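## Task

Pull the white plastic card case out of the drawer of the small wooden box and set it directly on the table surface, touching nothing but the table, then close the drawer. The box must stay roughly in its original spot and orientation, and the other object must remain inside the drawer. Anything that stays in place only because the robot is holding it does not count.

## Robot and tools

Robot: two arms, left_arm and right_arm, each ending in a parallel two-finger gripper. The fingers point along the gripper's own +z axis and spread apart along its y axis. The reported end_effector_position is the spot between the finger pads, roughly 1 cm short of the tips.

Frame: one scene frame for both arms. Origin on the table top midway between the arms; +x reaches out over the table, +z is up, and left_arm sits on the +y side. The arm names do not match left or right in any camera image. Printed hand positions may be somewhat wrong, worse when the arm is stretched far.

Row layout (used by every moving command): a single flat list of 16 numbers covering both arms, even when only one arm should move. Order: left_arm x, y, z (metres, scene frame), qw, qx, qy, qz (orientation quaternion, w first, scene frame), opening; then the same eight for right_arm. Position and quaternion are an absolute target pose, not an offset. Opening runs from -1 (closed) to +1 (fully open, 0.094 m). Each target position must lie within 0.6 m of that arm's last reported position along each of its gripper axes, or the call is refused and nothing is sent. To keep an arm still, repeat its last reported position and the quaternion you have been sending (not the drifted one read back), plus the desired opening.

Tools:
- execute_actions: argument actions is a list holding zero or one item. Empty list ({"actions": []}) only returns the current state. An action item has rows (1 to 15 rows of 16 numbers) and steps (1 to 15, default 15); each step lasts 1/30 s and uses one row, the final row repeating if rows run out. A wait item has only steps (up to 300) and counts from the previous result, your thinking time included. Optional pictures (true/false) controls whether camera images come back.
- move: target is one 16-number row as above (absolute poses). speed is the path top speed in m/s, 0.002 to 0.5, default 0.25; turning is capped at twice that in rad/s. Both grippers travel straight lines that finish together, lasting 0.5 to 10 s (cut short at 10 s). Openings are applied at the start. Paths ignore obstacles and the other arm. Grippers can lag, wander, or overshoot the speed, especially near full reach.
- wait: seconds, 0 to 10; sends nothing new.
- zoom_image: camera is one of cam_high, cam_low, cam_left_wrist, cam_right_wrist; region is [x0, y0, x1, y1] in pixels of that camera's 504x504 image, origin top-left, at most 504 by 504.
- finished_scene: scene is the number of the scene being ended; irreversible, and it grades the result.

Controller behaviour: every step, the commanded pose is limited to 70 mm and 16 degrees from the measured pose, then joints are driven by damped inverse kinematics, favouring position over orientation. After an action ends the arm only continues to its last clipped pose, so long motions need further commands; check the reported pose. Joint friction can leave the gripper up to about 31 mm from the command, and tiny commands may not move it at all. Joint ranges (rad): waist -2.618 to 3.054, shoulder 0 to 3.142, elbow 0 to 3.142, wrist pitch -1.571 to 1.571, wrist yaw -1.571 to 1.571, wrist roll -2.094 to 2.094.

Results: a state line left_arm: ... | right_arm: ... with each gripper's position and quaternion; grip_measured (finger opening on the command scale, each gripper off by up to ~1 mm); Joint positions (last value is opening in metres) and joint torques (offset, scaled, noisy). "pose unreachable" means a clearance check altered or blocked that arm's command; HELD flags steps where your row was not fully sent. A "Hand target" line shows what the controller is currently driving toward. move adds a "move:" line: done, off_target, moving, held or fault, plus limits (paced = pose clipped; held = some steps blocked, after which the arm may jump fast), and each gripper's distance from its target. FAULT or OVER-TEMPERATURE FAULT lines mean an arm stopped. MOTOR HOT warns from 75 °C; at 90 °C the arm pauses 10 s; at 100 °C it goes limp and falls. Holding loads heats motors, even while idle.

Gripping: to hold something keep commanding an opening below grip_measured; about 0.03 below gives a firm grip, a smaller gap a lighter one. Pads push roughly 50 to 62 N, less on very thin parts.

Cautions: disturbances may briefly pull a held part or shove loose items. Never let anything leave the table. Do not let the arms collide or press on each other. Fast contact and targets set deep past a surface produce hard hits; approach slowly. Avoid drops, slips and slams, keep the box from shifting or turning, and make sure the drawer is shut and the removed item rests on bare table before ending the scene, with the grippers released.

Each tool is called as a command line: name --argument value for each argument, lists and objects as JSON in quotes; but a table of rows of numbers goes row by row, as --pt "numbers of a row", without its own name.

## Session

execute_actions --actions '[]'

Scene clock: 0.00 s of 6000.00 s.
left_arm: end_effector_position=(+0.3916, +0.6931, +0.2386) grip_measured=+1.000 end_effector_quat_wxyz=(+0.688, -0.725, -0.015, -0.019) | right_arm: end_effector_position=(+0.2145, +0.2172, +0.2890) grip_measured=+1.000 end_effector_quat_wxyz=(-0.614, +0.721, -0.173, +0.272)
Joint positions: left_arm=[ 0.521  1.896  1.213  0.574 -1.079 -1.715  0.094] | right_arm=[ 1.315  1.965  1.553  0.304  0.427 -1.707  0.094]
Joint velocities: left_arm=[ 0.017  0.002  0.002 -0.007  0.037 -0.022  0.   ] | right_arm=[ 0.007  0.012  0.002 -0.051 -0.066  0.022  0.   ]
Joint torques (N m, as the arm reports them, + toward a larger angle): no reading
Motor temperatures (°C, as the motors report them): left_arm=[22 30 27 21 21 21] | right_arm=[20 33 24 28 23 19]
Hand target (left_arm): +0.392, +0.693, +0.239; +0.688, -0.725, -0.015, -0.019
Hand target (right_arm): +0.214, +0.217, +0.289; -0.614, +0.721, -0.173, +0.272

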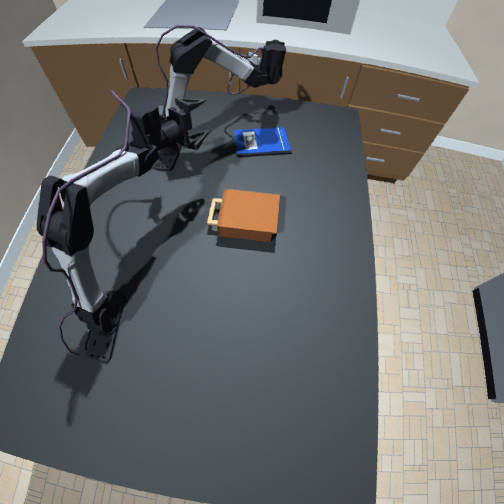

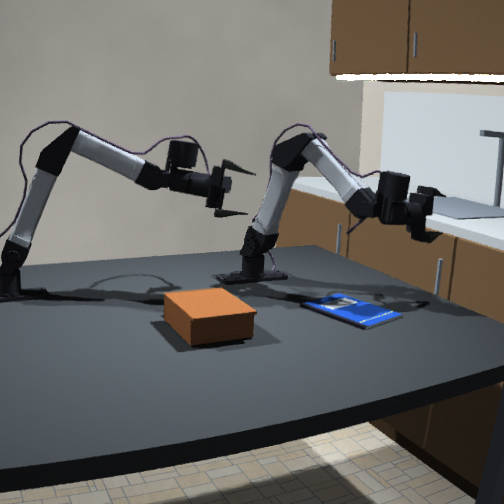

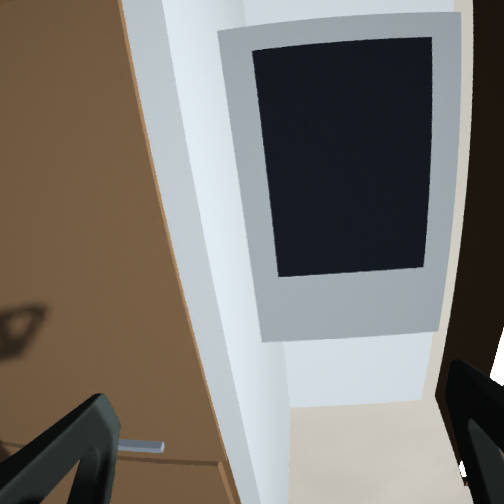

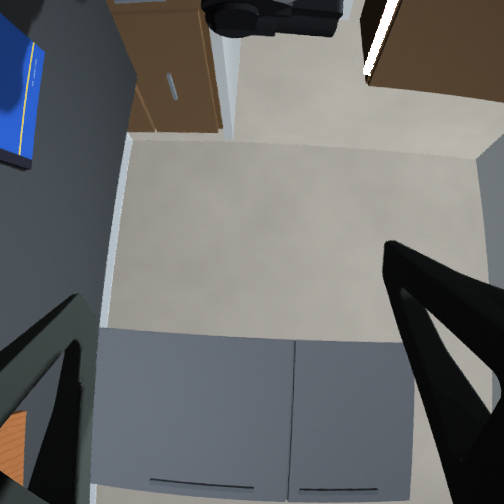

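move --target '[0.30,0.35,0.25,0,0.707,0.707,0,-0.4,0.40,-0.12,0.15,0.09,0.09,0.70,0.70,-0.3]'

move --target '[0.265,0.06,0.12,0,0.707,0.707,0,-0.4,0.465,-0.06,0.082,0,0,0.707,0.707,-0.3]' --speed 0.15

Scene clock: 24.50 s of 6000.00 s.
left_arm: end_effector_position=(+0.3025, +0.3531, +0.2579) grip_measured=-0.398 end_effector_quat_wxyz=(-0.443, +0.677, +0.190, +0.556) | right_arm: end_effector_position=(+0.4070, -0.1157, +0.1457) grip_measured=-0.298 end_effector_quat_wxyz=(+0.658, -0.617, -0.315, -0.296)
Joint positions: left_arm=[-0.571  1.309  0.399  1.549 -1.553 -2.103  0.028] | right_arm=[ 0.124  2.27   1.093  1.542 -1.456 -2.103  0.033]
Joint velocities: left_arm=[ 0.007 -0.007  0.002 -0.022 -0.022  0.037 -0.   ] | right_arm=[-0.012 -0.007  0.002 -0.007  0.007 -0.095 -0.   ]
Joint torques (N m, as the arm reports them, + toward a larger angle): left_arm=[-0.85 -4.81  4.3   0.94  0.21 -0.09] | right_arm=[ -0.42 -11.77   3.96   1.09   0.29   0.13]
Motor temperatures (°C, as the motors report them): left_arm=[22 34 28 23 21 21] | right_arm=[20 39 27 34 23 19]
Hand target (left_arm): +0.298, +0.353, +0.253; -0.440, +0.679, +0.187, +0.557
Hand target (right_arm): +0.406, -0.116, +0.146; +0.658, -0.617, -0.313, -0.296
Off the commanded pose (left_arm): 0.009 m, 104 deg; orientation clipped at the last step of the last action.
Off the commanded pose (right_arm): 0.009 m, 130 deg; orientation clipped at the last step of the last action.
joint sent to its limit (left arm) — the command would take joint 4 (wrist pitch) past its upper limit, joint 5 (wrist yaw) past its lower limit and joint 6 (wrist roll) past its lower limit, so those joints were sent only as far as their limits.
After step 90, 11.10 s passed at rest.
move: held (right_arm), off_target (left_arm); limits=paced,held; held on 6 of 312 steps (right_arm), including the last (right_arm)
pose unreachable (right arm): on one or more control steps of this call this arm could not follow its commanded pose, so it was not sent that pose on those steps. On the call's last step it was still not sent that pose. It may still have moved: this result reports where it is.
cause: the commanded pose would bring two parts of the arm too close to each other (its wrist (the part past joint 4) and its wrist camera, with joints 5 (wrist yaw) and 6 (wrist roll) between them).

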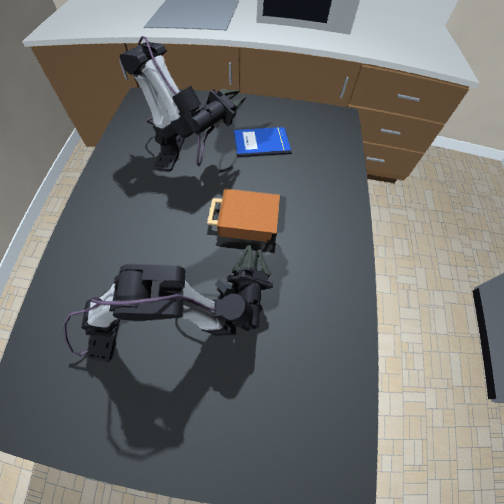

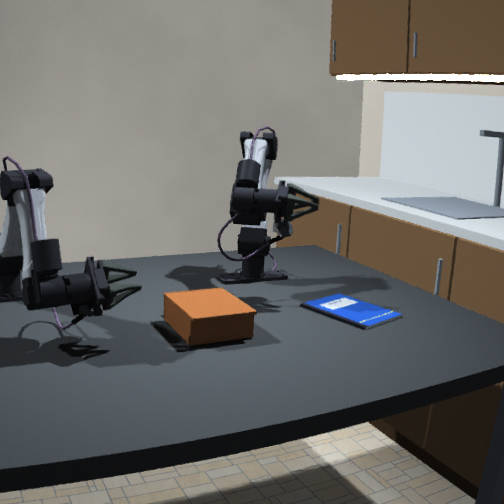

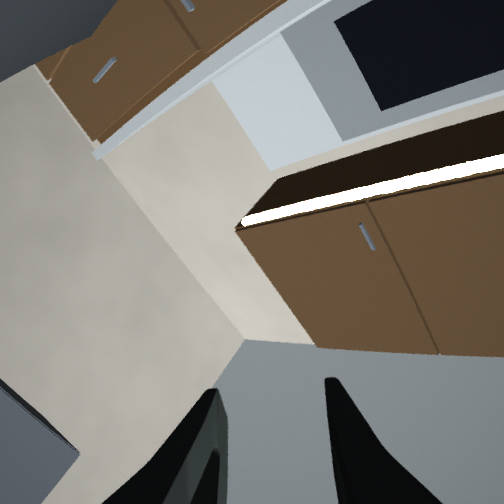

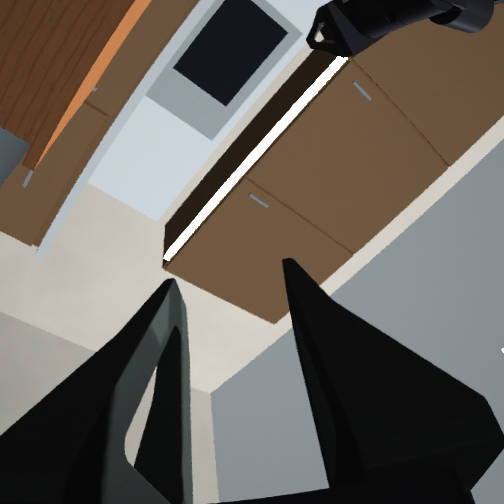

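Scene clock: 32.67 s of 6000.00 s.
left_arm: end_effector_position=(+0.2655, +0.0692, +0.1216) grip_measured=-0.398 end_effector_quat_wxyz=(-0.379, +0.660, -0.251, +0.598) | right_arm: end_effector_position=(+0.4536, -0.0865, +0.0984) grip_measured=-0.298 end_effector_quat_wxyz=(+0.664, -0.603, -0.357, -0.261)
Joint positions: left_arm=[-1.314  2.046  0.605  1.552 -1.554 -2.103  0.028] | right_arm=[ 0.167  2.584  1.498  1.52  -1.527 -2.046  0.033]
Joint velocities: left_arm=[-0.012  0.002 -0.002 -0.037  0.022 -0.022 -0.001] | right_arm=[-0.007 -0.002  0.012 -0.007 -0.022  0.007 -0.   ]
Joint torques (N m, as the arm reports them, + toward a larger angle): left_arm=[-0.78 -7.75  6.39  1.34 -0.03 -0.07] | right_arm=[ -0.23 -14.11   4.6    0.9    0.28   0.1 ]
Motor temperatures (°C, as the motors report them): left_arm=[22 33 28 23 21 21] | right_arm=[20 41 27 32 23 19]
Hand target (left_arm): +0.263, +0.061, +0.121; -0.370, +0.662, -0.247, +0.603
Hand target (right_arm): +0.453, -0.087, +0.098; +0.664, -0.603, -0.358, -0.261
Off the commanded pose (left_arm): 0.009 m, 146 deg; orientation clipped at the last step of the last action.
Off the commanded pose (right_arm): 0.033 m, 128 deg; orientation clipped at the last step of the last action.
joint sent to its limit (left arm) — the command would take joint 4 (wrist pitch) past its upper limit, joint 5 (wrist yaw) past its lower limit and joint 6 (wrist roll) past its lower limit, so those joints were sent only as far as their limits.
move: held (right_arm), off_target (left_arm); limits=paced,held; held on 158 of 238 steps (right_arm), including the last (right_arm)
pose unreachable (right arm): on one or more control steps of this call this arm could not follow its commanded pose, so it was not sent that pose on those steps. On the call's last step it was still not sent that pose. It may still have moved: this result reports where it is.
cause: the commanded pose would bring two parts of the arm too close to each other (its wrist (the part past joint 4) and its wrist camera, with joints 5 (wrist yaw) and 6 (wrist roll) between them).

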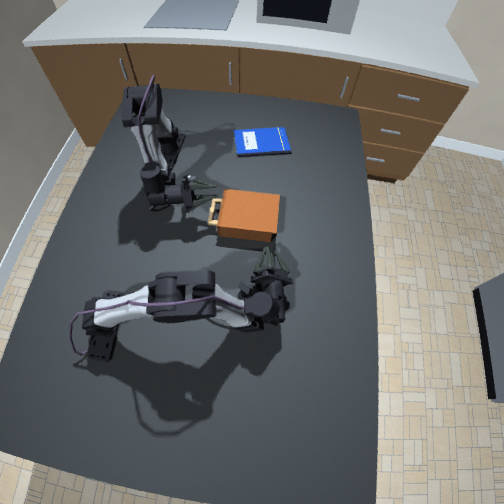

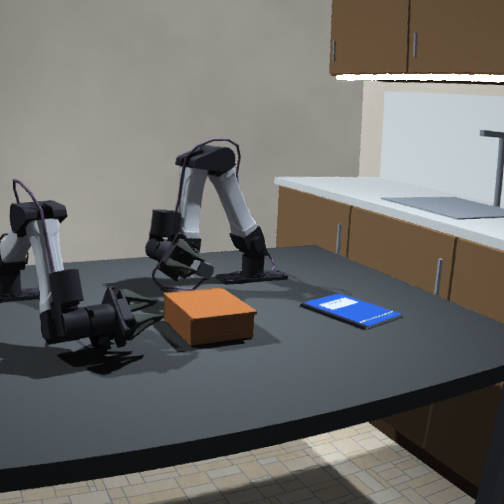

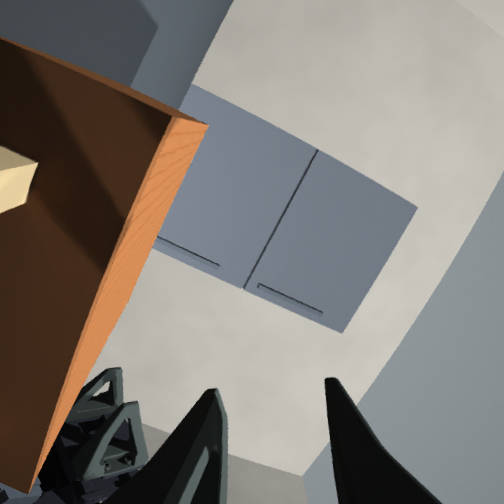

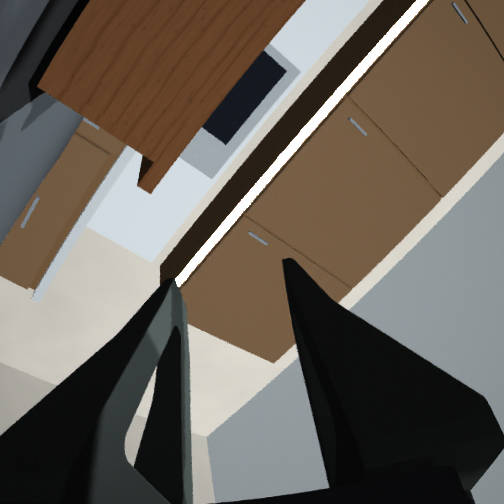

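move --target '[0.30,0.2,0.25,0.707,0,0.707,0,-0.4,0.42,-0.12,0.16,0.5,-0.5,0.5,0.5,-0.3]' --speed 0.4

move --target '[0.28,0.12,0.17,0,0,1,0,-0.4,0.45,-0.09,0.11,0,0,0.707,0.707,-0.3]' --speed 0.4

move --target '[0.265,0.06,0.12,0,0.707,0.707,0,-0.4,0.465,-0.06,0.082,0,0,0.707,0.707,-0.3]' --speed 0.4

Scene clock: 48.97 s of 6000.00 s.
left_arm: end_effector_position=(+0.2980, +0.1955, +0.2333) grip_measured=-0.398 end_effector_quat_wxyz=(+0.698, +0.006, +0.716, +0.001) | right_arm: end_effector_position=(+0.4207, -0.1165, +0.1595) grip_measured=-0.298 end_effector_quat_wxyz=(+0.495, -0.505, +0.497, +0.503)
Joint positions: left_arm=[-0.923  0.882  0.333  0.506 -0.955 -0.025  0.028] | right_arm=[ 0.119  2.129  1.125  0.969 -1.435 -0.034  0.033]
Joint velocities: left_arm=[-0.002  0.012 -0.012  0.007 -0.11   0.051  0.   ] | right_arm=[-0.007  0.002  0.012  0.022  0.007  0.007 -0.   ]
Joint torques (N m, as the arm reports them, + toward a larger angle): left_arm=[ 1.04 -2.75 10.7   1.74 -0.03 -0.02] | right_arm=[ -0.9  -12.58   4.05   1.47   0.05   0.11]
Motor temperatures (°C, as the motors report them): left_arm=[22 33 29 24 21 21] | right_arm=[20 46 27 31 23 19]
Hand target (left_arm): +0.300, +0.198, +0.244; +0.703, -0.002, +0.711, -0.002
Hand target (right_arm): +0.420, -0.120, +0.160; +0.499, -0.501, +0.501, +0.499
Off the commanded pose (left_arm): 0.017 m, 2 deg.
Off the commanded pose (right_arm): 0.004 m, 1 deg.
After step 90, 9.33 s passed at rest.
move: off_target (left_arm)

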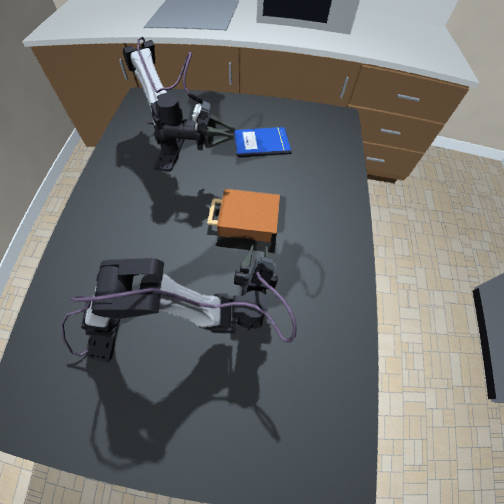

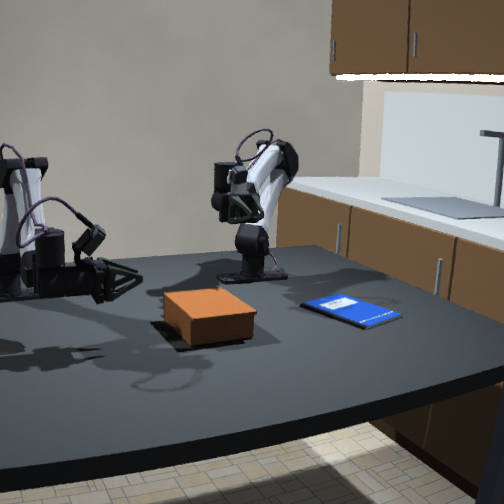

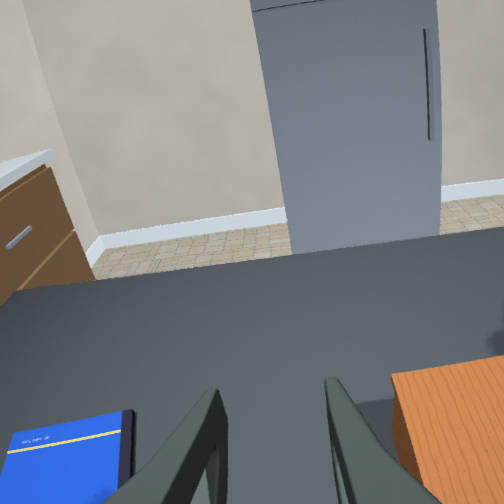

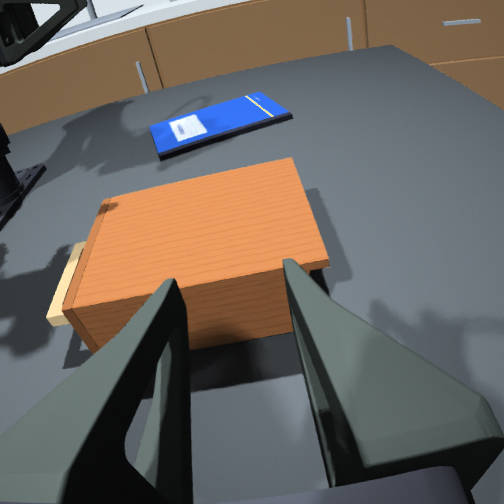

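Scene clock: 51.80 s of 6000.00 s.
left_arm: end_effector_position=(+0.2699, +0.1231, +0.1732) grip_measured=-0.398 end_effector_quat_wxyz=(-0.005, -0.014, +1.000, +0.003) | right_arm: end_effector_position=(+0.4492, -0.0939, +0.1070) grip_measured=-0.298 end_effector_quat_wxyz=(-0.006, +0.007, +0.711, +0.703)
Joint positions: left_arm=[-0.681  1.773  1.72  -1.529  0.002 -0.748  0.028] | right_arm=[ 0.16   2.346  1.256  1.037 -1.377  1.537  0.033]
Joint velocities: left_arm=[ 0.002 -0.017 -0.002  0.066 -0.037  0.081 -0.   ] | right_arm=[ 0.012  0.027  0.002  0.154  0.066  0.066 -0.001]
Joint torques (N m, as the arm reports them, + toward a larger angle): left_arm=[ 0.95 -8.38  9.45  0.2  -0.06  0.05] | right_arm=[  0.39 -12.45   6.33   1.63   0.06   0.  ]
Motor temperatures (°C, as the motors report them): left_arm=[22 33 29 24 21 21] | right_arm=[20 46 27 32 23 19]
Hand target (left_arm): +0.274, +0.124, +0.175; -0.006, -0.015, +1.000, +0.001
Hand target (right_arm): +0.450, -0.090, +0.110; -0.000, +0.000, +0.708, +0.706
Off the commanded pose (left_arm): 0.011 m, 2 deg.
Off the commanded pose (right_arm): 0.005 m, 1 deg.
move: off_target (left_arm)

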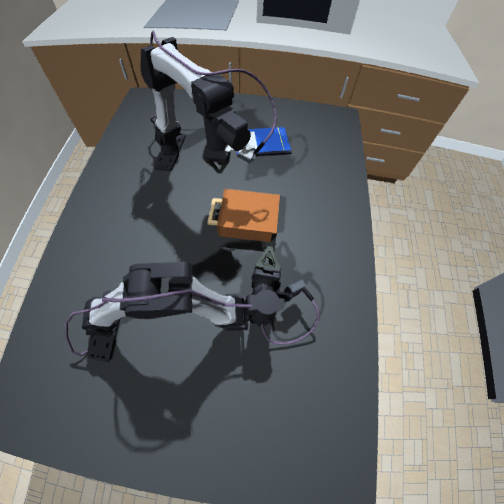

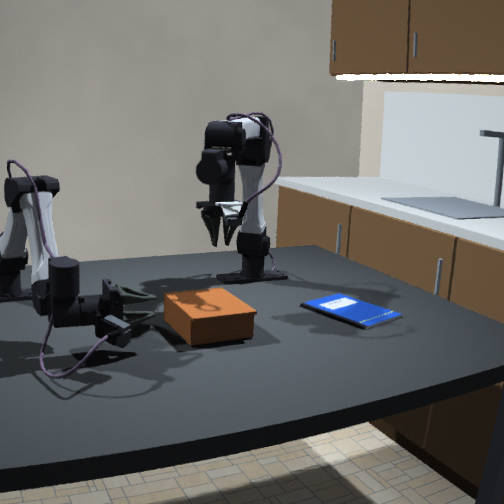

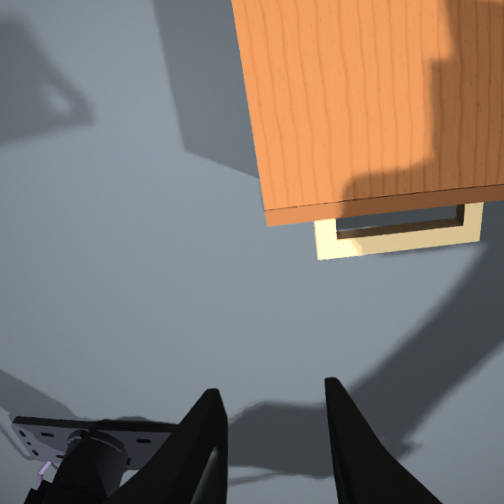

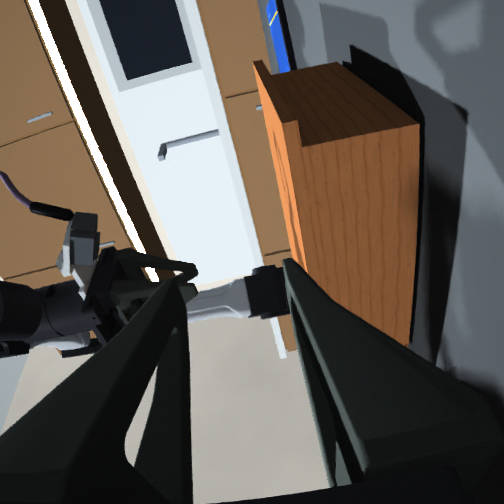

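Scene clock: 54.47 s of 6000.00 s.
left_arm: end_effector_position=(+0.2696, +0.0613, +0.1323) grip_measured=-0.398 end_effector_quat_wxyz=(+0.014, +0.699, +0.715, -0.001) | right_arm: end_effector_position=(+0.4603, -0.0646, +0.0752) grip_measured=-0.298 end_effector_quat_wxyz=(-0.012, +0.013, +0.711, +0.703)
Joint positions: left_arm=[-0.811  1.891  1.707 -1.359  0.001  0.697  0.028] | right_arm=[ 0.218  2.482  1.358  1.081 -1.319  1.563  0.033]
Joint velocities: left_arm=[-0.007 -0.002  0.002 -0.051 -0.051  0.007  0.   ] | right_arm=[-0.007 -0.017 -0.017 -0.007  0.022  0.022  0.002]
Joint torques (N m, as the arm reports them, + toward a larger angle): left_arm=[-0.72 -9.67  5.18  0.54 -0.06  0.06] | right_arm=[  0.09 -13.33   7.41   1.63   0.06   0.01]
Motor temperatures (°C, as the motors report them): left_arm=[22 33 29 24 21 21] | right_arm=[20 46 28 32 23 19]
Hand target (left_arm): +0.265, +0.061, +0.120; -0.001, +0.707, +0.707, +0.001
Hand target (right_arm): +0.465, -0.060, +0.082; -0.000, +0.000, +0.707, +0.707
Off the commanded pose (left_arm): 0.013 m, 2 deg.
Off the commanded pose (right_arm): 0.009 m, 2 deg.
move: off_target (left_arm)

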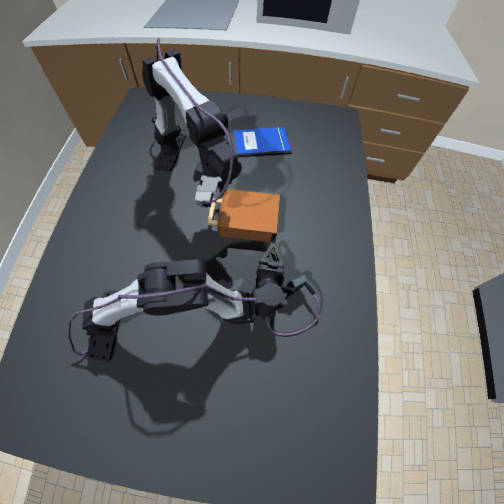

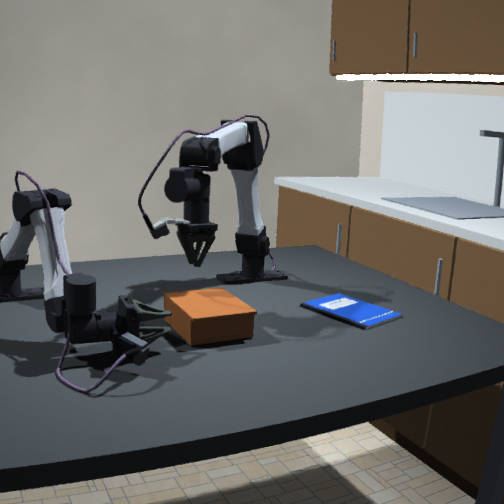

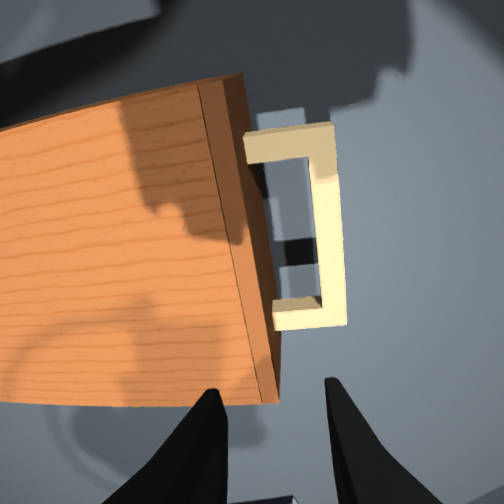

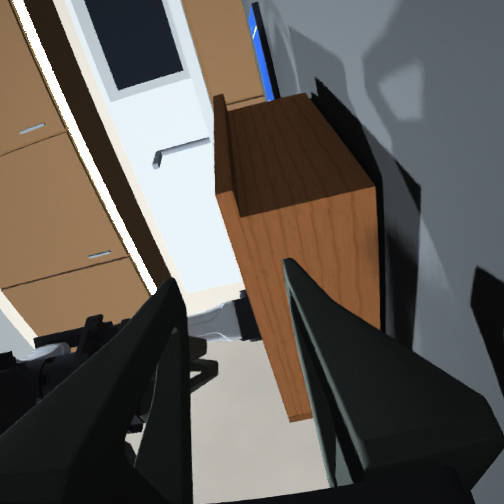

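move --target '[0.238,0.055,0.06,0,0.707,0.707,0,-0.4,0.468,-0.03,0.078,0,0,0.707,0.707,-0.3]' --speed 0.05

Scene clock: 61.63 s of 6000.00 s.
left_arm: end_effector_position=(+0.2435, +0.0551, +0.0637) grip_measured=-0.398 end_effector_quat_wxyz=(+0.001, +0.706, +0.708, -0.001) | right_arm: end_effector_position=(+0.4635, -0.0349, +0.0735) grip_measured=-0.298 end_effector_quat_wxyz=(-0.005, +0.006, +0.709, +0.705)
Joint positions: left_arm=[-0.879  1.891  1.433 -1.11   0.001  0.651  0.028] | right_arm=[ 0.277  2.521  1.423  1.078 -1.261  1.566  0.033]
Joint velocities: left_arm=[-0.002 -0.017  0.002  0.022  0.007 -0.007 -0.   ] | right_arm=[-0.022 -0.002 -0.002  0.037 -0.037 -0.022 -0.   ]
Joint torques (N m, as the arm reports them, + toward a larger angle): left_arm=[ -0.76 -11.63   5.1    0.49  -0.07  -0.17] | right_arm=[  0.38 -13.86   7.67   1.41   0.12   0.01]
Motor temperatures (°C, as the motors report them): left_arm=[22 34 29 23 21 21] | right_arm=[20 47 28 33 23 19]
Hand target (left_arm): +0.238, +0.056, +0.060; -0.001, +0.707, +0.707, +0.001
Hand target (right_arm): +0.467, -0.030, +0.078; +0.000, -0.000, +0.707, +0.707
Off the commanded pose (left_arm): 0.007 m, 0 deg.
Off the commanded pose (right_arm): 0.008 m, 1 deg.
After step 90, 2.13 s passed at rest.
move: done

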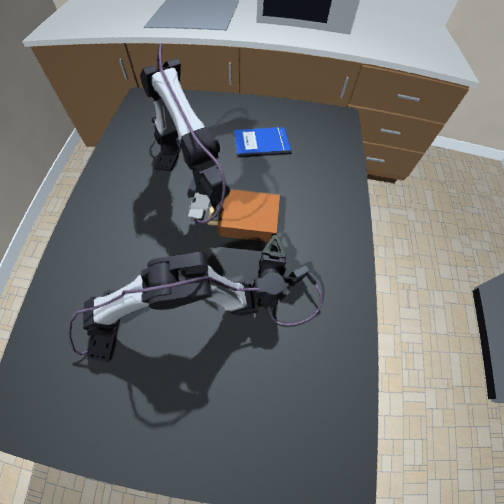

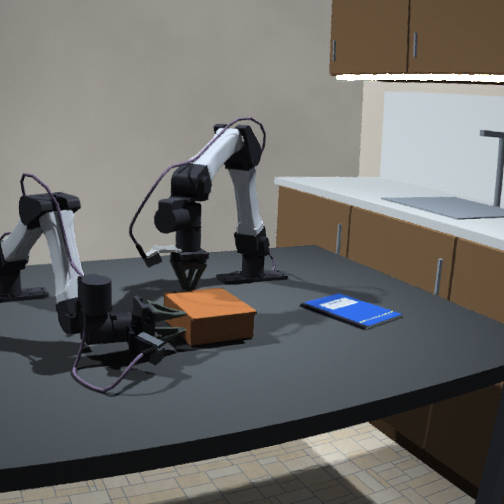

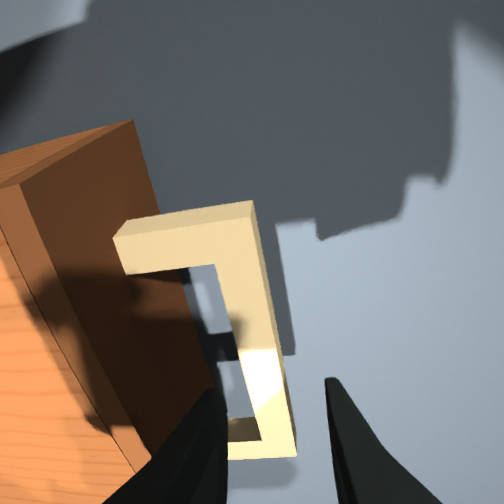

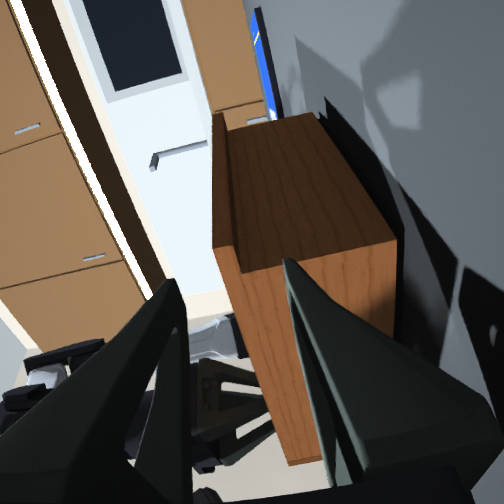

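move --target '[0.247,0.052,0.02,0,0.707,0.707,0,-0.4,0.483,0.02,0.079,0,0,0.707,0.707,-0.3]' --speed 0.04

Scene clock: 70.20 s of 6000.00 s.
left_arm: end_effector_position=(+0.2501, +0.0464, +0.0321) grip_measured=-0.398 end_effector_quat_wxyz=(+0.014, +0.706, +0.708, -0.002) | right_arm: end_effector_position=(+0.4785, +0.0153, +0.0738) grip_measured=-0.298 end_effector_quat_wxyz=(-0.006, +0.005, +0.710, +0.704)
Joint positions: left_arm=[-0.879  1.94   1.37  -0.972  0.001  0.651  0.028] | right_arm=[ 0.362  2.605  1.615  0.97  -1.177  1.568  0.033]
Joint velocities: left_arm=[-0.012 -0.007  0.002  0.022  0.007  0.022  0.001] | right_arm=[ 0.007  0.007  0.012 -0.051 -0.007 -0.022 -0.   ]
Joint torques (N m, as the arm reports them, + toward a larger angle): left_arm=[ 0.25 -9.77  4.99  0.54 -0.05 -0.01] | right_arm=[  0.22 -14.85   8.23   1.53   0.07  -0.01]
Motor temperatures (°C, as the motors report them): left_arm=[22 35 29 23 21 21] | right_arm=[20 49 29 33 23 19]
Hand target (left_arm): +0.247, +0.052, +0.021; -0.000, +0.707, +0.707, -0.000
Hand target (right_arm): +0.482, +0.020, +0.080; -0.000, +0.000, +0.707, +0.707
Off the commanded pose (left_arm): 0.014 m, 2 deg.
Off the commanded pose (right_arm): 0.008 m, 1 deg.
After step 90, 3.77 s passed at rest.
move: off_target (left_arm)

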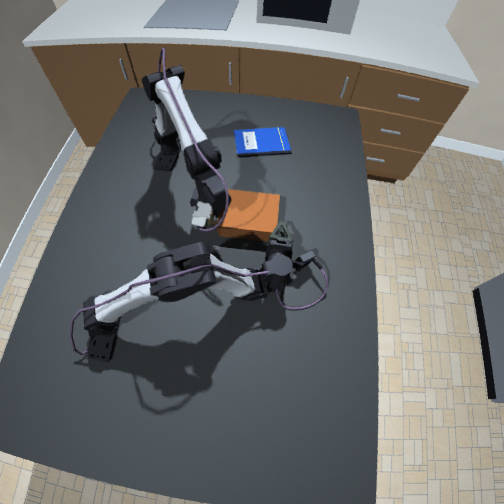

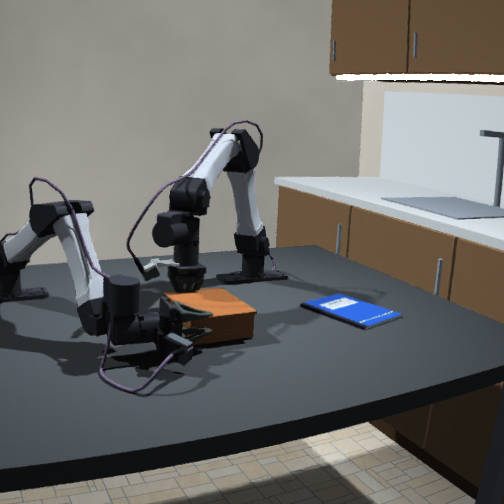

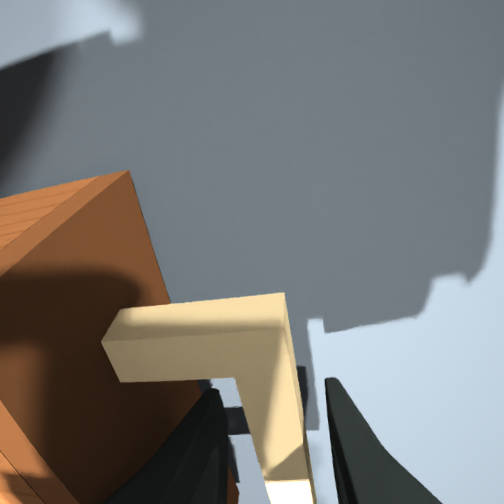

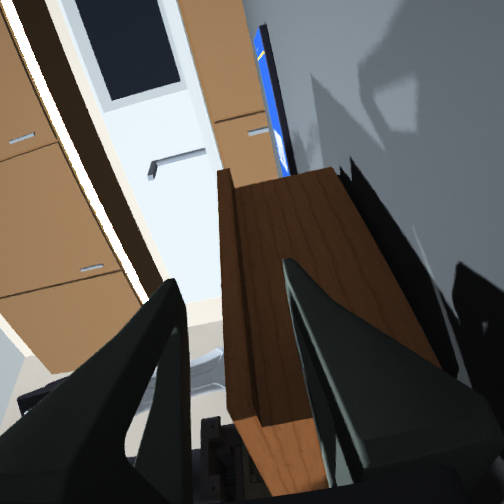

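move --target '[0.249,0.066,0.015,0,0.707,0.707,0,-0.4,0.478,0.03,0.08,-0.092,-0.092,0.701,0.701,-0.3]' --speed 0.06

move --target '[0.249,0.066,0.015,0,0.707,0.707,0,-0.85,0.45,0.03,0.08,-0.092,-0.092,0.701,0.701,-0.3]' --speed 0.02

Scene clock: 89.23 s of 6000.00 s.
left_arm: end_effector_position=(+0.2450, +0.0592, +0.0187) grip_measured=-0.398 end_effector_quat_wxyz=(-0.003, +0.709, +0.705, -0.002) | right_arm: end_effector_position=(+0.4767, +0.0268, +0.0744) grip_measured=-0.298 end_effector_quat_wxyz=(-0.093, -0.082, +0.702, +0.701)
Joint positions: left_arm=[-0.867  1.94   1.313 -0.949  0.004  0.672  0.028] | right_arm=[ 0.362  2.753  1.93   0.822 -1.423  1.585  0.033]
Joint velocities: left_arm=[ 0.007 -0.007 -0.012  0.037 -0.007  0.051  0.   ] | right_arm=[-0.007 -0.007 -0.012 -0.007 -0.007 -0.037  0.   ]
Joint torques (N m, as the arm reports them, + toward a larger angle): left_arm=[  1.47 -11.75   4.67   0.58  -0.07   0.08] | right_arm=[ -0.05 -16.08   8.69   1.32  -0.04  -0.01]
Motor temperatures (°C, as the motors report them): left_arm=[22 36 29 23 21 21] | right_arm=[20 53 31 34 23 19]
Hand target (left_arm): +0.249, +0.066, +0.015; -0.000, +0.707, +0.707, +0.000
Hand target (right_arm): +0.477, +0.030, +0.081; -0.092, -0.092, +0.700, +0.702
Off the commanded pose (left_arm): 0.009 m, 1 deg.
Off the commanded pose (right_arm): 0.007 m, 1 deg.
After step 90, 13.50 s passed at rest.
move: done

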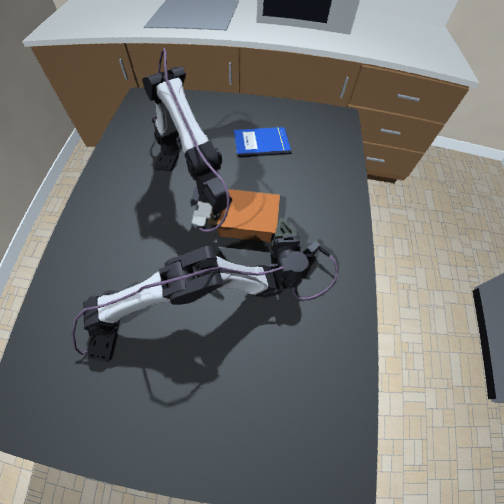

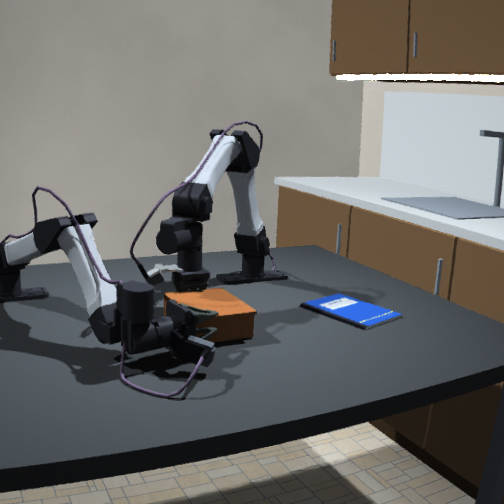

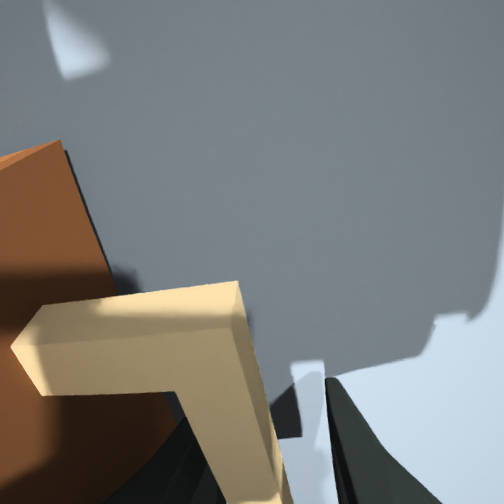

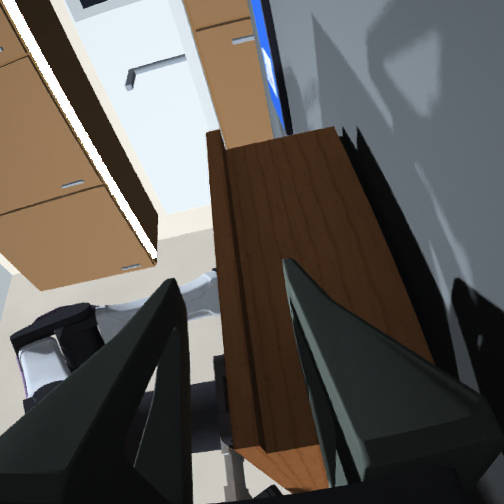

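Scene clock: 90.83 s of 6000.00 s.
left_arm: end_effector_position=(+0.2447, +0.0595, +0.0187) grip_measured=-0.809 end_effector_quat_wxyz=(-0.004, +0.710, +0.704, -0.002) | right_arm: end_effector_position=(+0.4654, +0.0232, +0.0676) grip_measured=-0.298 end_effector_quat_wxyz=(-0.083, -0.067, +0.706, +0.700)
Joint positions: left_arm=[-0.867  1.94   1.313 -0.951  0.004  0.673  0.009] | right_arm=[ 0.366  2.7    1.795  0.875 -1.384  1.566  0.033]
Joint velocities: left_arm=[ 0.002 -0.007 -0.017 -0.066  0.007 -0.095  0.   ] | right_arm=[-0.002 -0.002  0.002 -0.066 -0.066 -0.022 -0.001]
Joint torques (N m, as the arm reports them, + toward a larger angle): left_arm=[  1.44 -11.71   4.65   0.6   -0.08   0.07] | right_arm=[  1.06 -18.69   4.38   1.57  -0.25  -0.03]
Motor temperatures (°C, as the motors report them): left_arm=[22 37 29 23 21 21] | right_arm=[20 54 31 34 23 19]
Hand target (left_arm): +0.249, +0.066, +0.015; -0.000, +0.707, +0.707, -0.000
Hand target (right_arm): +0.451, +0.030, +0.079; -0.092, -0.092, +0.701, +0.701
Off the commanded pose (left_arm): 0.009 m, 1 deg.
Off the commanded pose (right_arm): 0.021 m, 3 deg.
move: off_target (right_arm)

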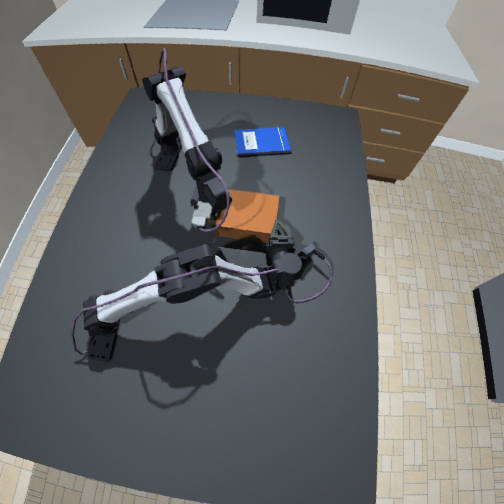

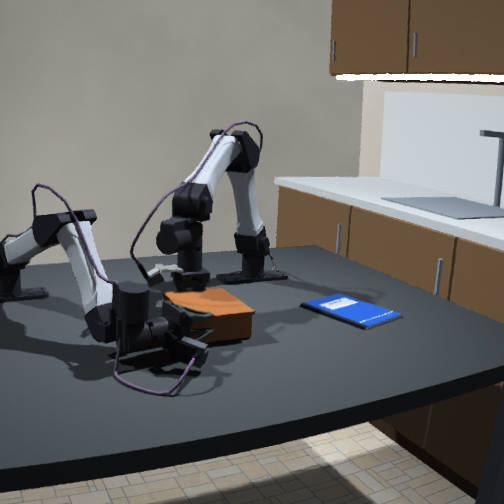

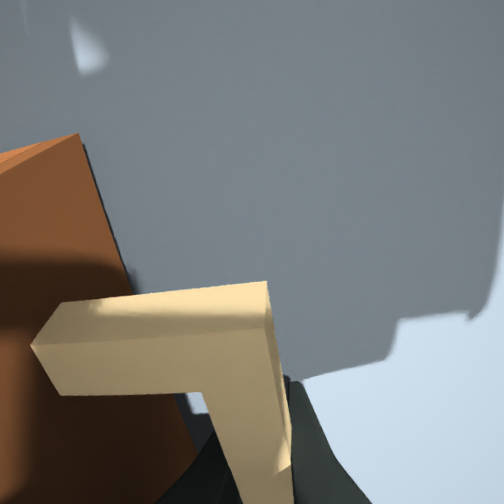

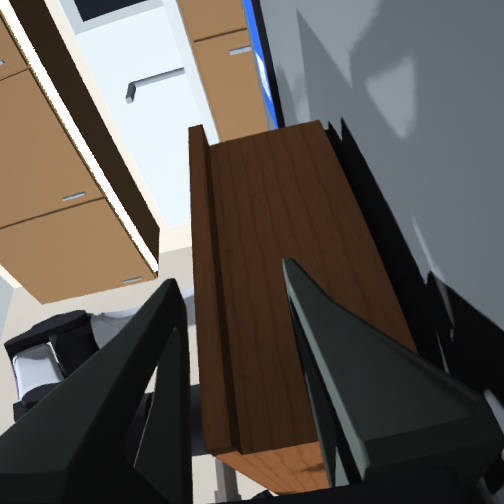

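move --target '[0.249,0.066,0.015,0,0.707,0.707,0,-0.85,0.452,0.03,0.088,-0.092,-0.092,0.701,0.701,-0.3]' --speed 0.02

move --target '[0.249,0.066,0.015,0,0.707,0.707,0,-0.85,0.452,0.03,0.088,-0.092,-0.092,0.701,0.701,-0.95]' --speed 0.02

Scene clock: 100.27 s of 6000.00 s.
left_arm: end_effector_position=(+0.2445, +0.0596, +0.0187) grip_measured=-0.809 end_effector_quat_wxyz=(-0.004, +0.710, +0.704, -0.002) | right_arm: end_effector_position=(+0.4650, +0.0241, +0.0781) grip_measured=-0.298 end_effector_quat_wxyz=(-0.078, -0.075, +0.704, +0.702)
Joint positions: left_arm=[-0.867  1.94   1.313 -0.952  0.005  0.673  0.009] | right_arm=[ 0.368  2.681  1.794  0.877 -1.387  1.566  0.033]
Joint velocities: left_arm=[-0.022  0.012  0.002  0.051 -0.066  0.037  0.   ] | right_arm=[ 0.002  0.012 -0.007  0.007  0.081 -0.022 -0.001]
Joint torques (N m, as the arm reports them, + toward a larger angle): left_arm=[  1.46 -11.72   4.64   0.6   -0.07   0.07] | right_arm=[  0.92 -18.28   4.83   1.4   -0.22   0.05]
Motor temperatures (°C, as the motors report them): left_arm=[22 38 28 23 21 21] | right_arm=[20 59 30 34 23 19]
Hand target (left_arm): +0.249, +0.066, +0.015; -0.000, +0.707, +0.707, -0.000
Hand target (right_arm): +0.452, +0.030, +0.088; -0.092, -0.092, +0.701, +0.701
Off the commanded pose (left_arm): 0.009 m, 1 deg.
Off the commanded pose (right_arm): 0.017 m, 3 deg.
After step 90, 4.83 s passed at rest.
move: off_target (right_arm)

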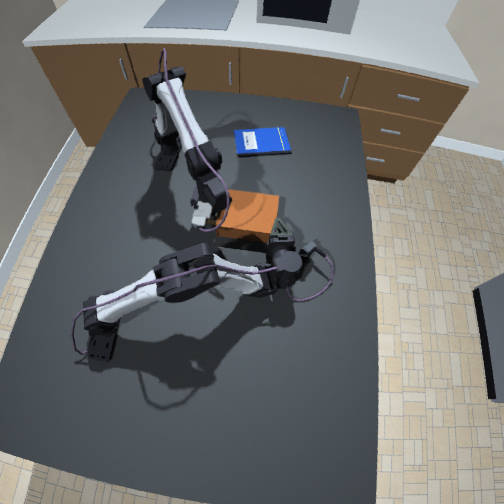

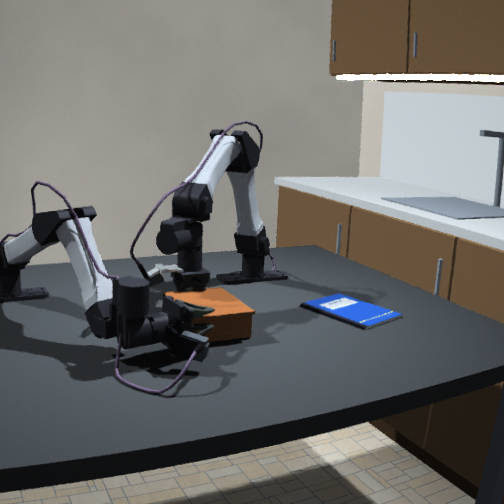

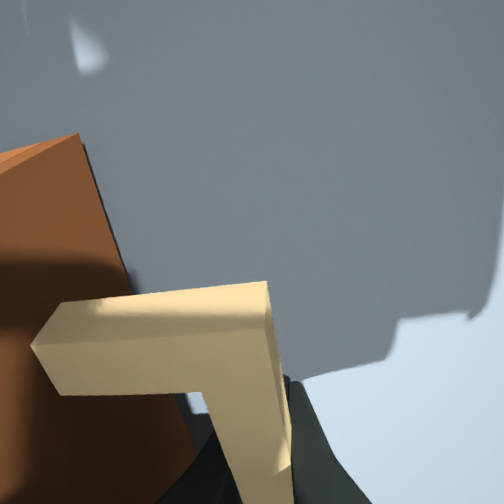

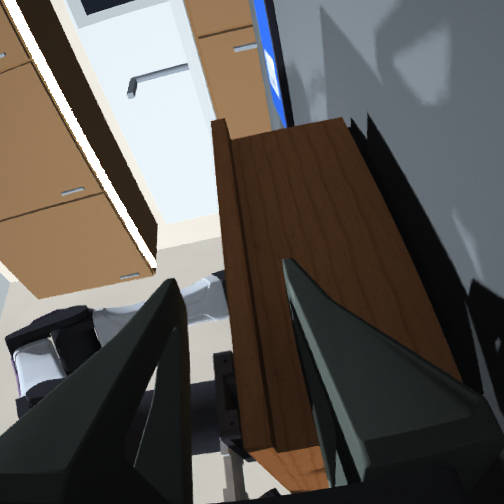

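Scene clock: 101.60 s of 6000.00 s.
left_arm: end_effector_position=(+0.2447, +0.0592, +0.0187) grip_measured=-0.809 end_effector_quat_wxyz=(-0.003, +0.710, +0.705, -0.004) | right_arm: end_effector_position=(+0.4649, +0.0243, +0.0780) grip_measured=-0.861 end_effector_quat_wxyz=(-0.076, -0.076, +0.704, +0.702)
Joint positions: left_arm=[-0.865  1.94   1.313 -0.95   0.008  0.674  0.009] | right_arm=[ 0.368  2.681  1.794  0.876 -1.386  1.561  0.007]
Joint velocities: left_arm=[-0.007 -0.022 -0.002  0.066 -0.007 -0.037  0.   ] | right_arm=[-0.002 -0.007 -0.012 -0.007 -0.11  -0.051  0.   ]
Joint torques (N m, as the arm reports them, + toward a larger angle): left_arm=[  1.34 -11.72   4.64   0.59  -0.12   0.05] | right_arm=[  0.95 -18.33   4.91   1.4   -0.26   0.13]
Motor temperatures (°C, as the motors report them): left_arm=[22 38 28 23 21 21] | right_arm=[20 59 30 34 23 19]
Hand target (left_arm): +0.249, +0.066, +0.015; -0.000, +0.707, +0.707, -0.000
Hand target (right_arm): +0.452, +0.030, +0.088; -0.092, -0.092, +0.701, +0.701
Off the commanded pose (left_arm): 0.009 m, 1 deg.
Off the commanded pose (right_arm): 0.017 m, 3 deg.
move: off_target (right_arm)

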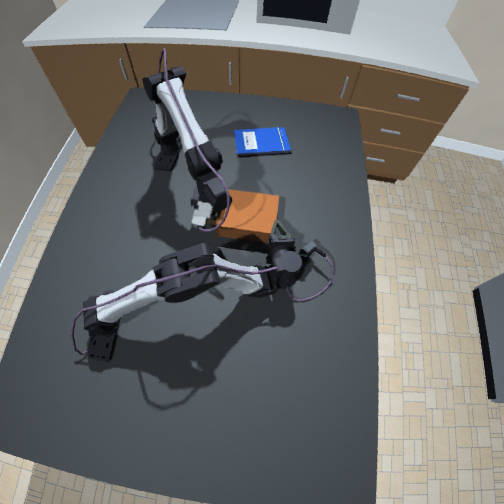

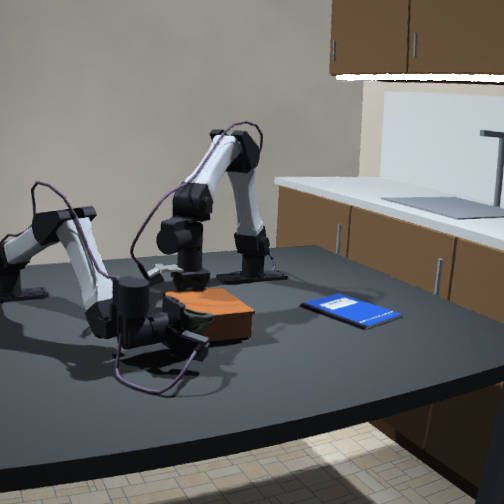

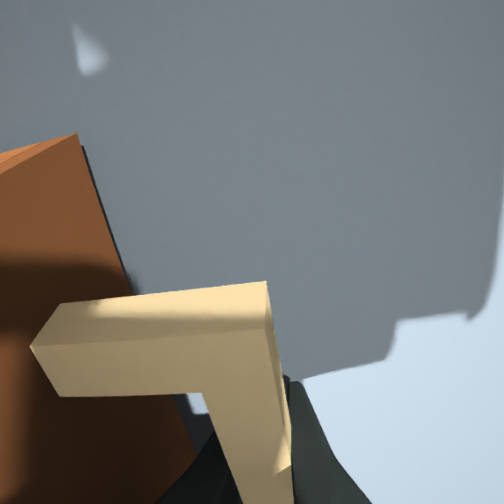

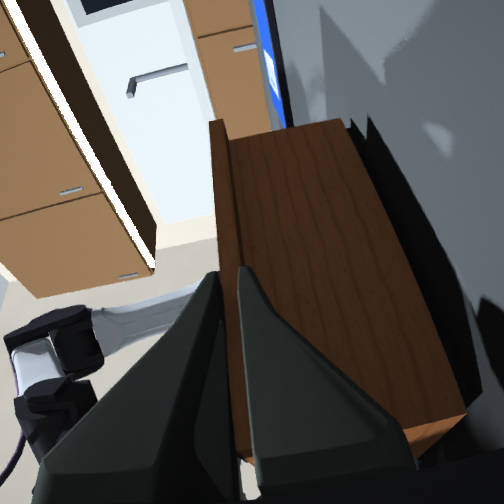

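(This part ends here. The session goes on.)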